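# Seat the pin in the hole of matching depth

## Task

The block has five holes, each of a different depth. Insert the pin with its red end on top into the one hole that leaves the whole red section, and nothing but the red section, above the block's surface. The pin must stay like that by itself once the robot lets go; holding it there does not count.

## Robot and tools

Robot and frame. Two arms, left_arm and right_arm, each ending in a two-finger gripper. All poses share one scene frame: origin on the table top midway between the arms, +z up, +x out over the table, left_arm on the +y side. The arm names say nothing about which side of a camera image they appear on. Bases may be tilted. Mounting plates and the metal frame behind the arms are fixed obstacles; a "too close" warning counts a plate and its half of the frame as part of that arm. Reported hand positions can be slightly wrong, more so at long reach.

Gripper geometry. The fingers point along the gripper's +z axis and open and close along its y axis. end_effector_position is the spot between the pads when closed. Closed fingertips reach about 19 mm past it, fully open ones about 6 mm. Closing pushes the tips roughly 13 mm farther out, so leave that clearance above surfaces.

The row. Every motion command is one row of 18 numbers covering both arms, even if only one moves: left x, y, z, qw, qx, qy, qz, left gripper position, left gripper speed, then the same nine for the right arm. x, y, z are an absolute target in metres in the scene frame; the quaternion is an absolute orientation, w first. Gripper position and speed lie in [-1, 1]. Position +1 is fully open (85 mm), 0 is about 41 mm, about -0.8 is where the pads touch, and -1 closes until something blocks them. Speed -1 is about 20 mm/s, 0 about 85, +1 about 150. Grip force is not set by you; a full close gives roughly 190 to 235 N per pad. For a gentler grip, open, then close to a value just under the object's width. Fingers stay put until the position number changes by 0.01 or more, but re-close on their own if the object slips or is lost. A 0 is a real command, so to leave a gripper alone resend its previous two numbers. To hold an arm still, resend its last reported whole pose each call. To keep an orientation, resend the same target quaternion, not the drifted one from the result.

Limits on targets. A call is refused, sending nothing, if a target lies more than 0.6 m from the arm's last reported position along any gripper axis. Each control step the commanded pose is clipped to 70 mm and 16 degrees from the measured pose; the inverse kinematics favours position over orientation. Elbows stop just before straight. Joint ranges (rad): waist -69.115 to 69.115, shoulder -2.250 to 2.250, upper arm roll -69.115 to 69.115, elbow -2.580 to 2.580, forearm roll -69.115 to 69.115, wrist pitch -2.100 to 2.100, wrist roll -69.115 to 69.115. Load limits (N m): first four joints 49.1, last three 30.9; a held object's weight counts.

Tools.
execute_actions: "actions" holds at most one item. An empty list just reports the state. {"rows": [...], "steps": n} plays up to 15 rows, one per 1/30 s step, n at most 15 (default 15), repeating the last row if rows run out; afterwards the arm only continues to its last clipped pose, so check the result and send the remainder. {"steps": n} without rows is a wait of up to 300 steps counted from the previous result, reply time included. Optional "pictures" (true/false) controls the camera images.
move: "target" is one 18-number row; "speed" is the path's top speed in m/s, 0.002 to 0.5, default 0.25, with turning capped at twice that in rad/s. Each gripper travels straight toward its absolute pose; both paths end together, lasting 0.5 to 10 s (cut off at 10 s). Finger numbers apply at the start. Paths ignore obstacles and the other arm, and grippers can lag, wander or overshoot speed near full reach. The result adds a "move:" line: done, off_target, moving, held or fault, plus limits such as paced (pose was clipped) or held (steps blocked, after which the arm may lunge), and each gripper's distance from its target.
wait: "seconds" 0 to 10; nothing new is sent.
zoom_image: "camera" is one of cam_head_left, cam_head_right, cam_high, cam_left_wrist, cam_right_wrist (all 896x504); "region" is [x0, y0, x1, y1] in pixels from the top-left, at most 504 by 504.
finished_scene: "scene" is the current scene number; it ends the scene irreversibly and reports success. A reply with no tool call ends the run.

Reading results. The state line gives each gripper's position and quaternion. position_measured_pct is about 50 minus 50 times the finger position: 0 fully open; stopping short below 90 means something is held or blocking, around 90 or slightly above means the pads met. HELD marks steps not sent; "pose unreachable" means the clearance check altered or blocked that arm. A "Hand target" line shows where the controller is driving each gripper. Joint torques carry offsets and noise.

Faults and cautions. Contact torque at a joint's limit causes a TORQUE FAULT: the arm halts for 10 s and drops the rest of the call. Holding loads heats motors: MOTOR HOT warns at 60 °C, and at 75 °C an OVER-TEMPERATURE FAULT lets the arm sag. Occasional tugs may hit a held part or nudge loose objects. Never let anything fall off the table, avoid arm-to-arm contact, fast impacts and pressing targets far past a contact, and release the pin only once it sits stably on its own.

Each tool is called after "Request:" by a JSON object that holds its "op" and its "data", one argument or row to a line.

## Session

Request:
{"op": "execute_actions", "data": {
  "actions": []
}}

Scene clock: 0.00 s of 5600.00 s.
left_arm: end_effector_position=(+0.5850, +0.4349, +0.3875) position_measured_pct=0.0 end_effector_quat_wxyz=(+0.167, -0.013, +0.908, -0.384) | right_arm: end_effector_position=(+0.3130, -0.1309, +0.2845) position_measured_pct=0.0 end_effector_quat_wxyz=(+0.294, +0.808, -0.440, +0.259)
Joint positions: left_arm=[-0.634  0.802  0.353  1.415  0.614  1.091  0.666] | right_arm=[-0.926  0.908 -0.207  2.017  0.775  1.193  1.913]
Joint velocities: left_arm=[ 0.     0.001 -0.    -0.001 -0.001  0.    -0.002] | right_arm=[ 0.     0.001  0.     0.001 -0.    -0.    -0.   ]
Joint torques (N m, as the joint torque sensors report them, + toward a larger angle): no reading
Motor temperatures (°C, as the motors report them): left_arm=[33 35 30 34 36 39 39] | right_arm=[33 35 30 31 36 39 37]
Hand target (left_arm): +0.585, +0.435, +0.388; +0.167, -0.013, +0.908, -0.384
Hand target (right_arm): +0.313, -0.131, +0.285; +0.294, +0.808, -0.440, +0.259

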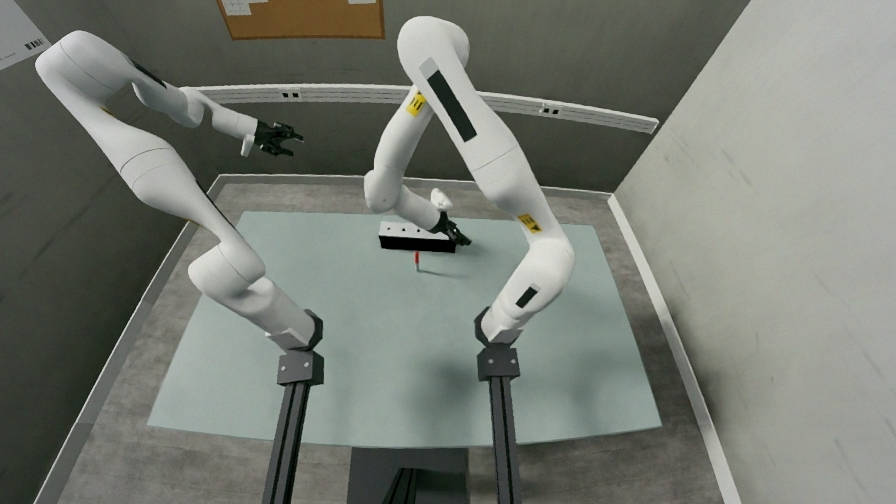

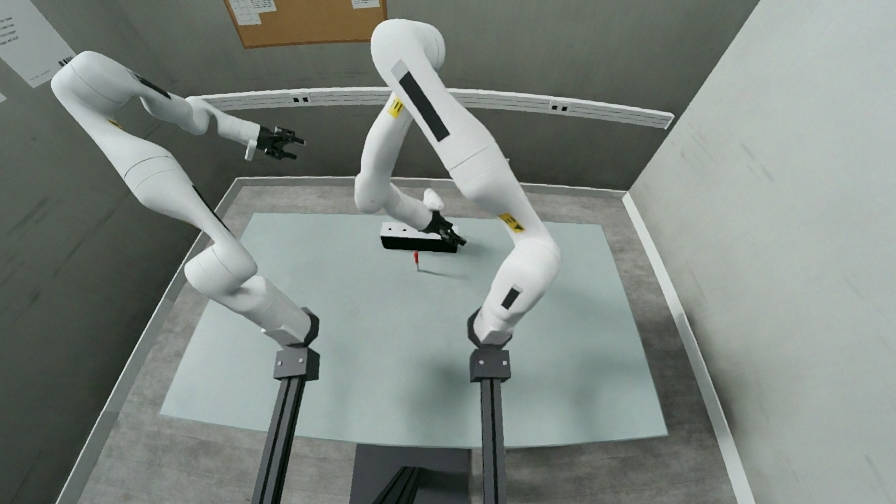

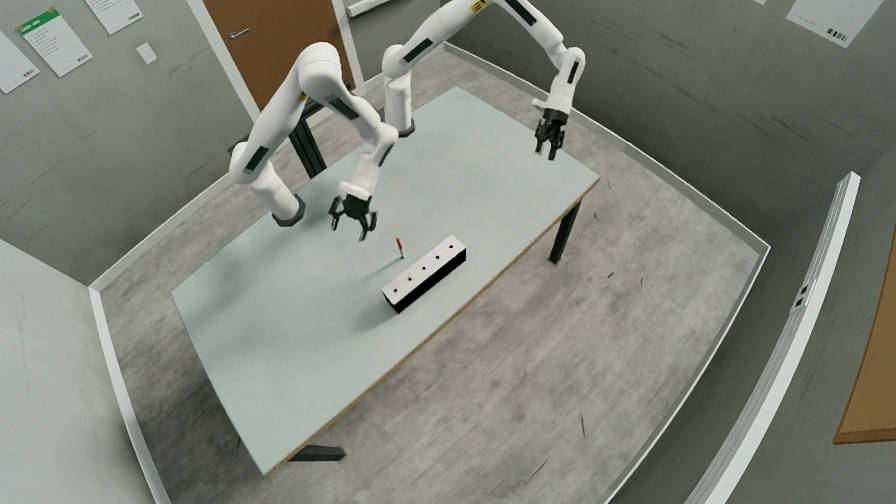

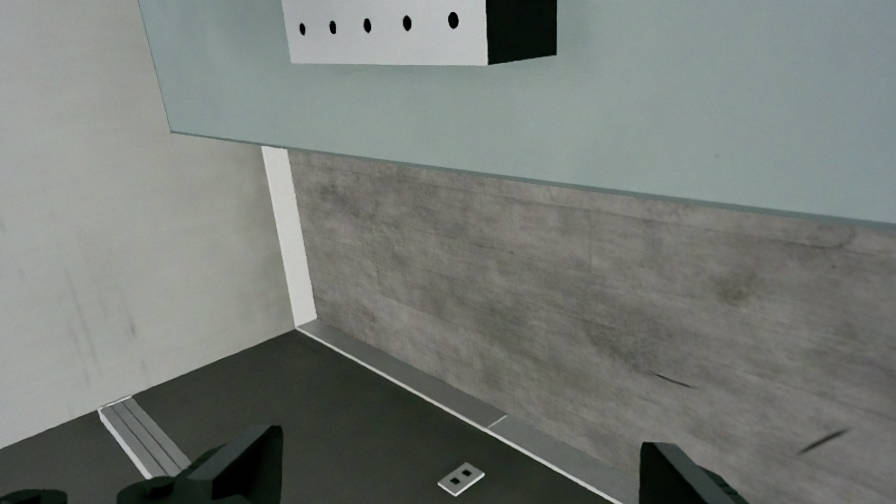

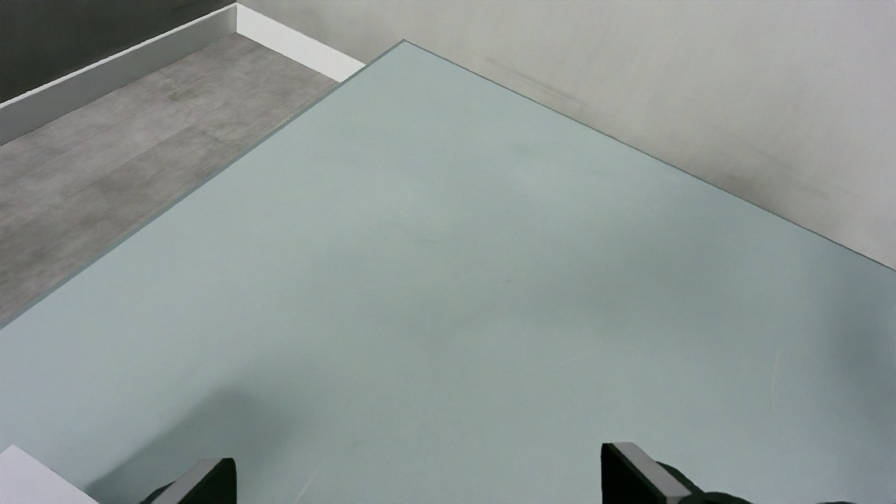

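Request:
{"op": "move", "data": {
  "target": [0.585,0.4349,0.3875,0.167,-0.013,0.908,-0.384,1,0,0.34,0.0,0.2,0,1,0,0,0.3,0],
  "speed": 0.25
}}

Scene clock: 3.93 s of 5600.00 s.
left_arm: end_effector_position=(+0.5850, +0.4349, +0.3875) position_measured_pct=0.0 end_effector_quat_wxyz=(+0.167, -0.013, +0.908, -0.384) | right_arm: end_effector_position=(+0.3405, +0.0006, +0.2005) position_measured_pct=34.9 end_effector_quat_wxyz=(-0.000, +1.000, +0.001, +0.000)
Joint positions: left_arm=[-0.634  0.802  0.353  1.415  0.614  1.091  0.666] | right_arm=[-0.422  0.885 -0.512  2.069  1.12   0.572  2.897]
Joint velocities: left_arm=[-0.    -0.     0.     0.    -0.     0.001  0.   ] | right_arm=[ 0.009  0.003  0.004 -0.002 -0.007 -0.001  0.009]
Joint torques (N m, as the joint torque sensors report them, + toward a larger angle): left_arm=[  2.31 -20.6    4.94  -6.88   1.84   1.35   0.19] | right_arm=[ -0.43 -16.08  -3.79  -1.49   0.09  -0.15   0.39]
Motor temperatures (°C, as the motors report them): left_arm=[33 35 30 34 36 39 39] | right_arm=[33 35 30 31 36 39 37]
Hand target (left_arm): +0.585, +0.435, +0.387; +0.167, -0.013, +0.908, -0.384
Hand target (right_arm): +0.341, +0.000, +0.200; -0.000, +1.000, -0.000, +0.000
Off the commanded pose (left_arm): 0.000 m, 0 deg.
Off the commanded pose (right_arm): 0.001 m, 0 deg.
move: done

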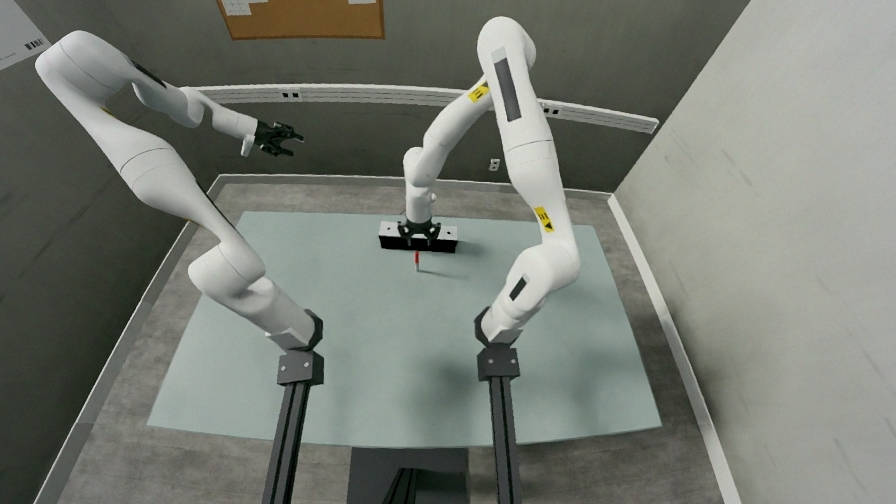

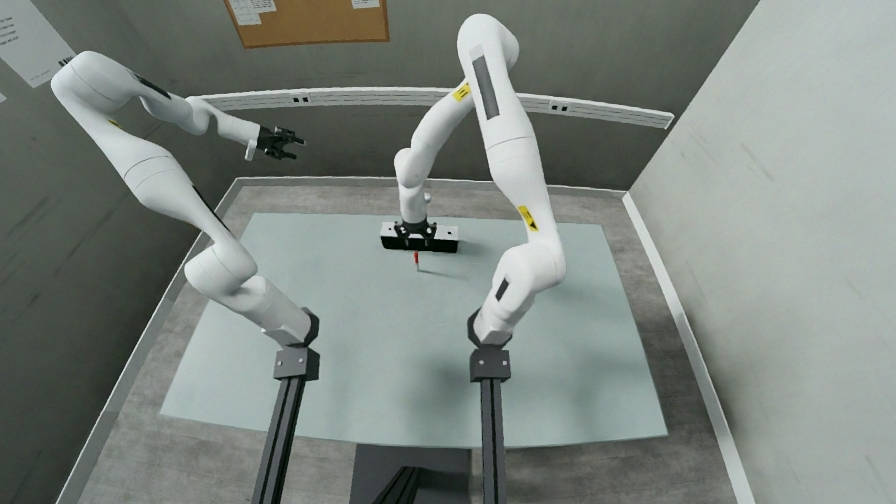

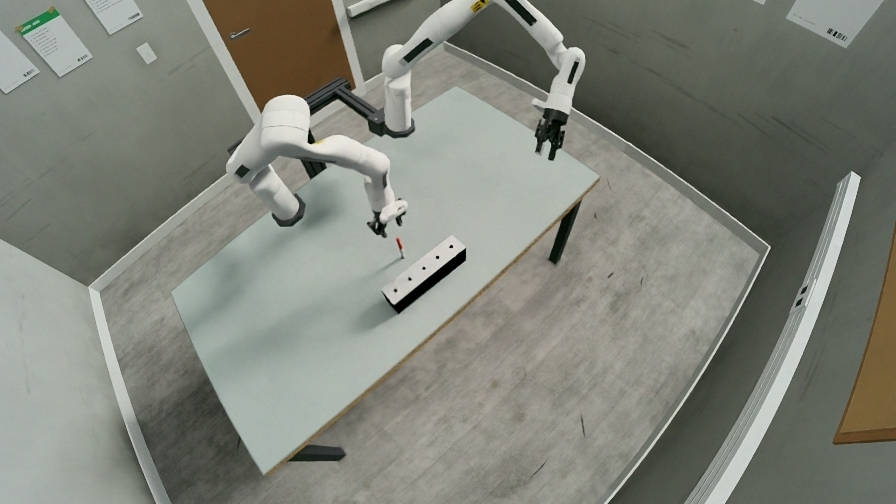

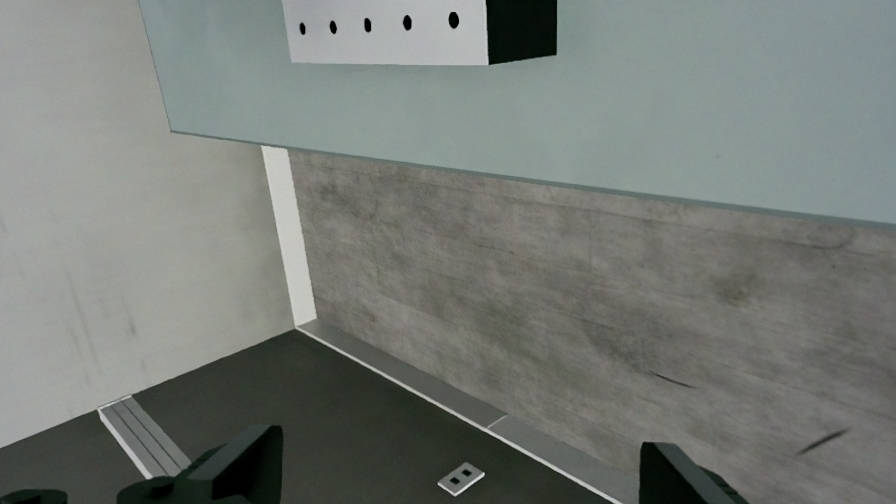

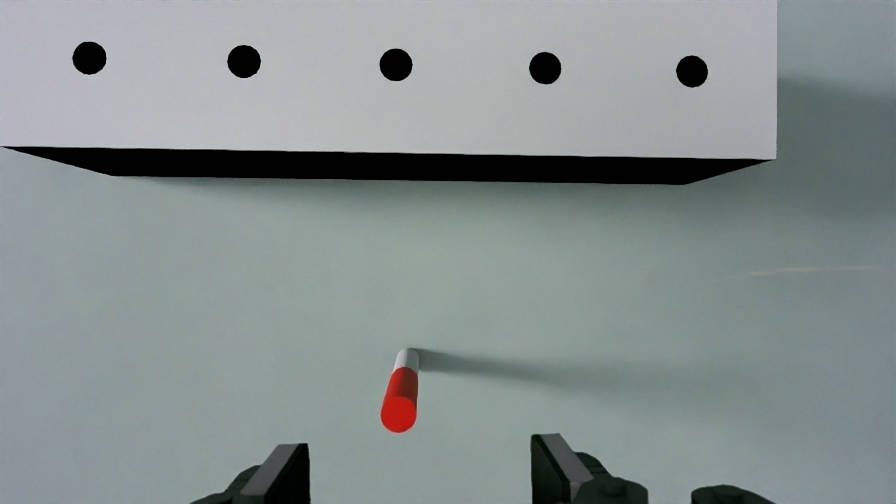

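Request:
{"op": "move", "data": {
  "target": [0.585,0.4349,0.3875,0.167,-0.013,0.908,-0.384,1,0,0.341,0.009,0.15,0,1,0,0,0.3,0],
  "speed": 0.1
}}

Request:
{"op": "zoom_image", "data": {
  "camera": "cam_head_left",
  "region": [370,210,480,290]
}}

Scene clock: 6.40 s of 5600.00 s.
left_arm: end_effector_position=(+0.5850, +0.4349, +0.3875) position_measured_pct=0.0 end_effector_quat_wxyz=(+0.167, -0.013, +0.908, -0.384) | right_arm: end_effector_position=(+0.3414, +0.0090, +0.1502) position_measured_pct=34.9 end_effector_quat_wxyz=(-0.000, +1.000, -0.000, +0.000)
Joint positions: left_arm=[-0.634  0.802  0.353  1.415  0.614  1.091  0.666] | right_arm=[-0.481  1.004 -0.421  2.033  1.271  0.497  2.76 ]
Joint velocities: left_arm=[-0.    -0.    -0.    -0.     0.001  0.001 -0.001] | right_arm=[-0.003  0.007  0.002  0.     0.003 -0.    -0.004]
Joint torques (N m, as the joint torque sensors report them, + toward a larger angle): left_arm=[  2.23 -20.42   4.91  -6.61   1.84   1.35   0.11] | right_arm=[ -1.57 -16.98  -3.54  -0.56  -0.52  -0.17  -0.03]
Motor temperatures (°C, as the motors report them): left_arm=[33 35 31 34 36 39 39] | right_arm=[33 35 30 31 36 39 37]
Hand target (left_arm): +0.585, +0.435, +0.388; +0.167, -0.013, +0.908, -0.384
Hand target (right_arm): +0.341, +0.009, +0.150; -0.000, +1.000, -0.000, +0.000
Off the commanded pose (left_arm): 0.000 m, 0 deg.
Off the commanded pose (right_arm): 0.000 m, 0 deg.
move: done

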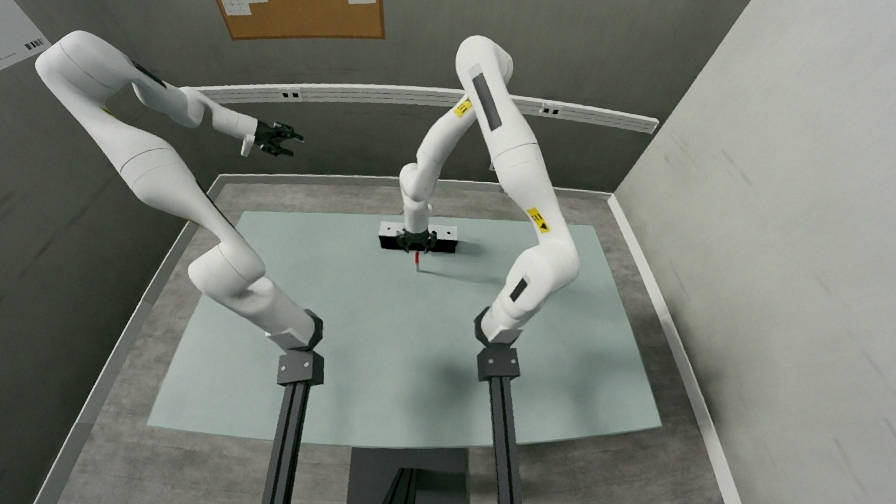

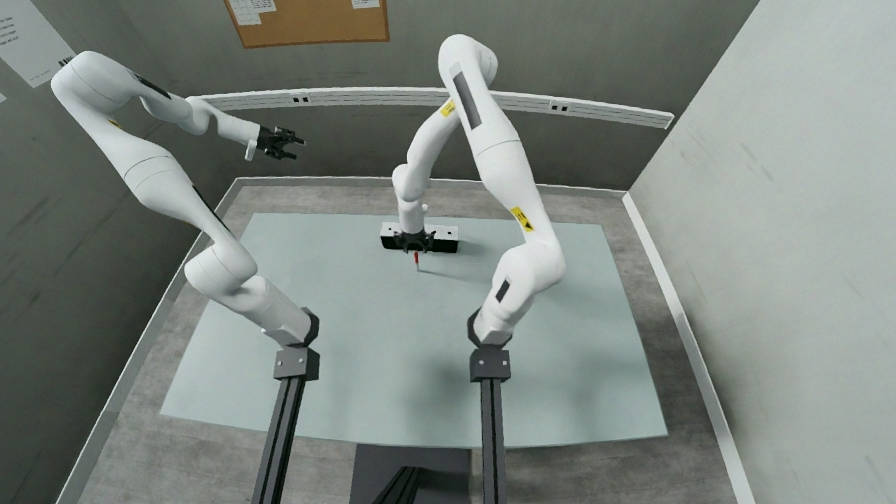

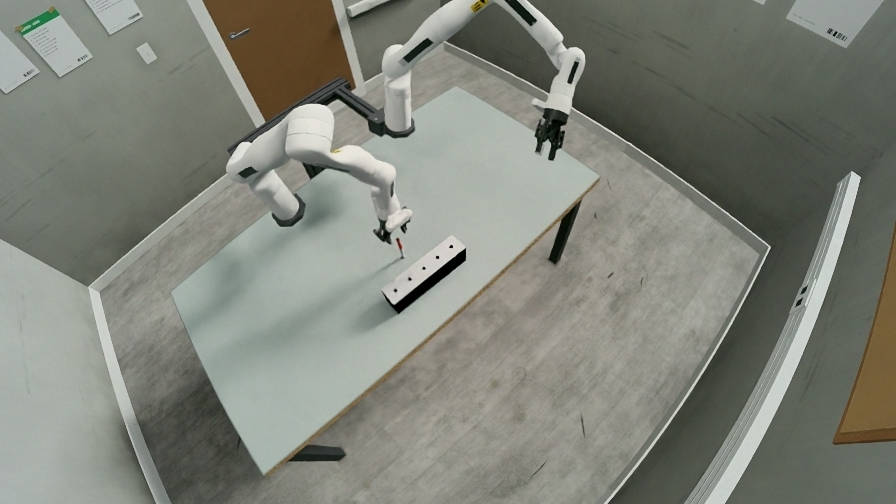

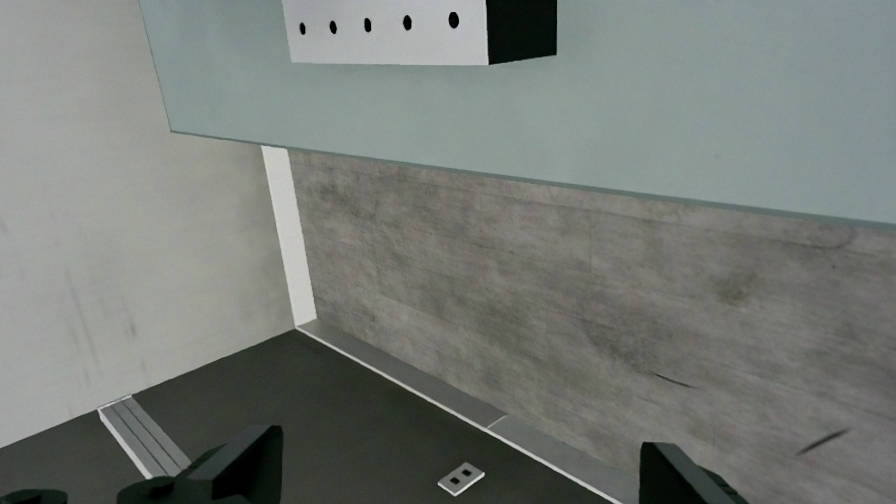

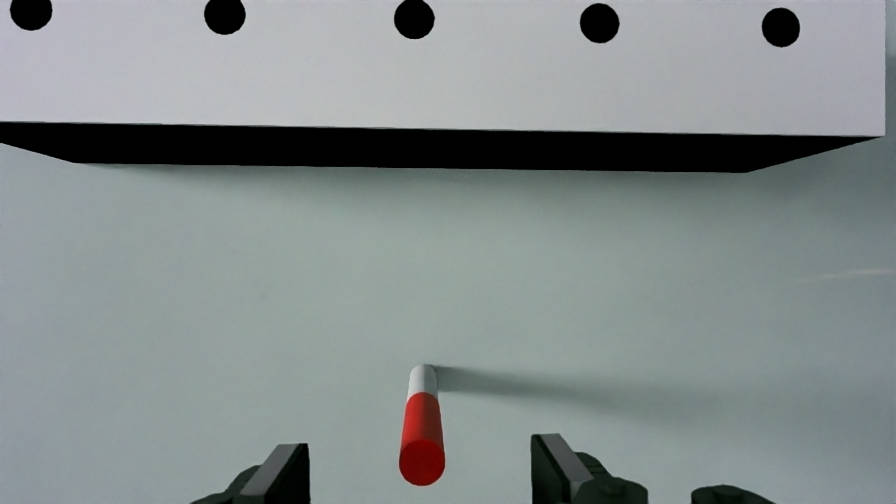

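Region (370, 210, 480, 290) of cam_head_left's 896x504 image, scaled by 4.582, with more detail than that image has; it fills the top 367 rows of this view, and the rest is white.

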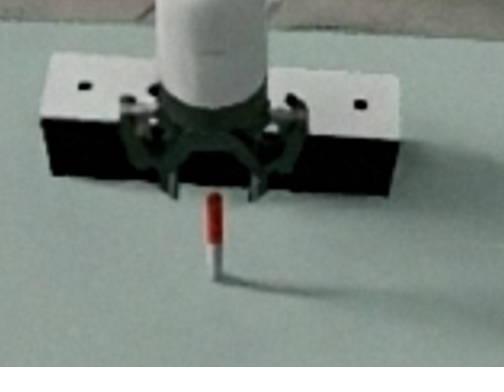

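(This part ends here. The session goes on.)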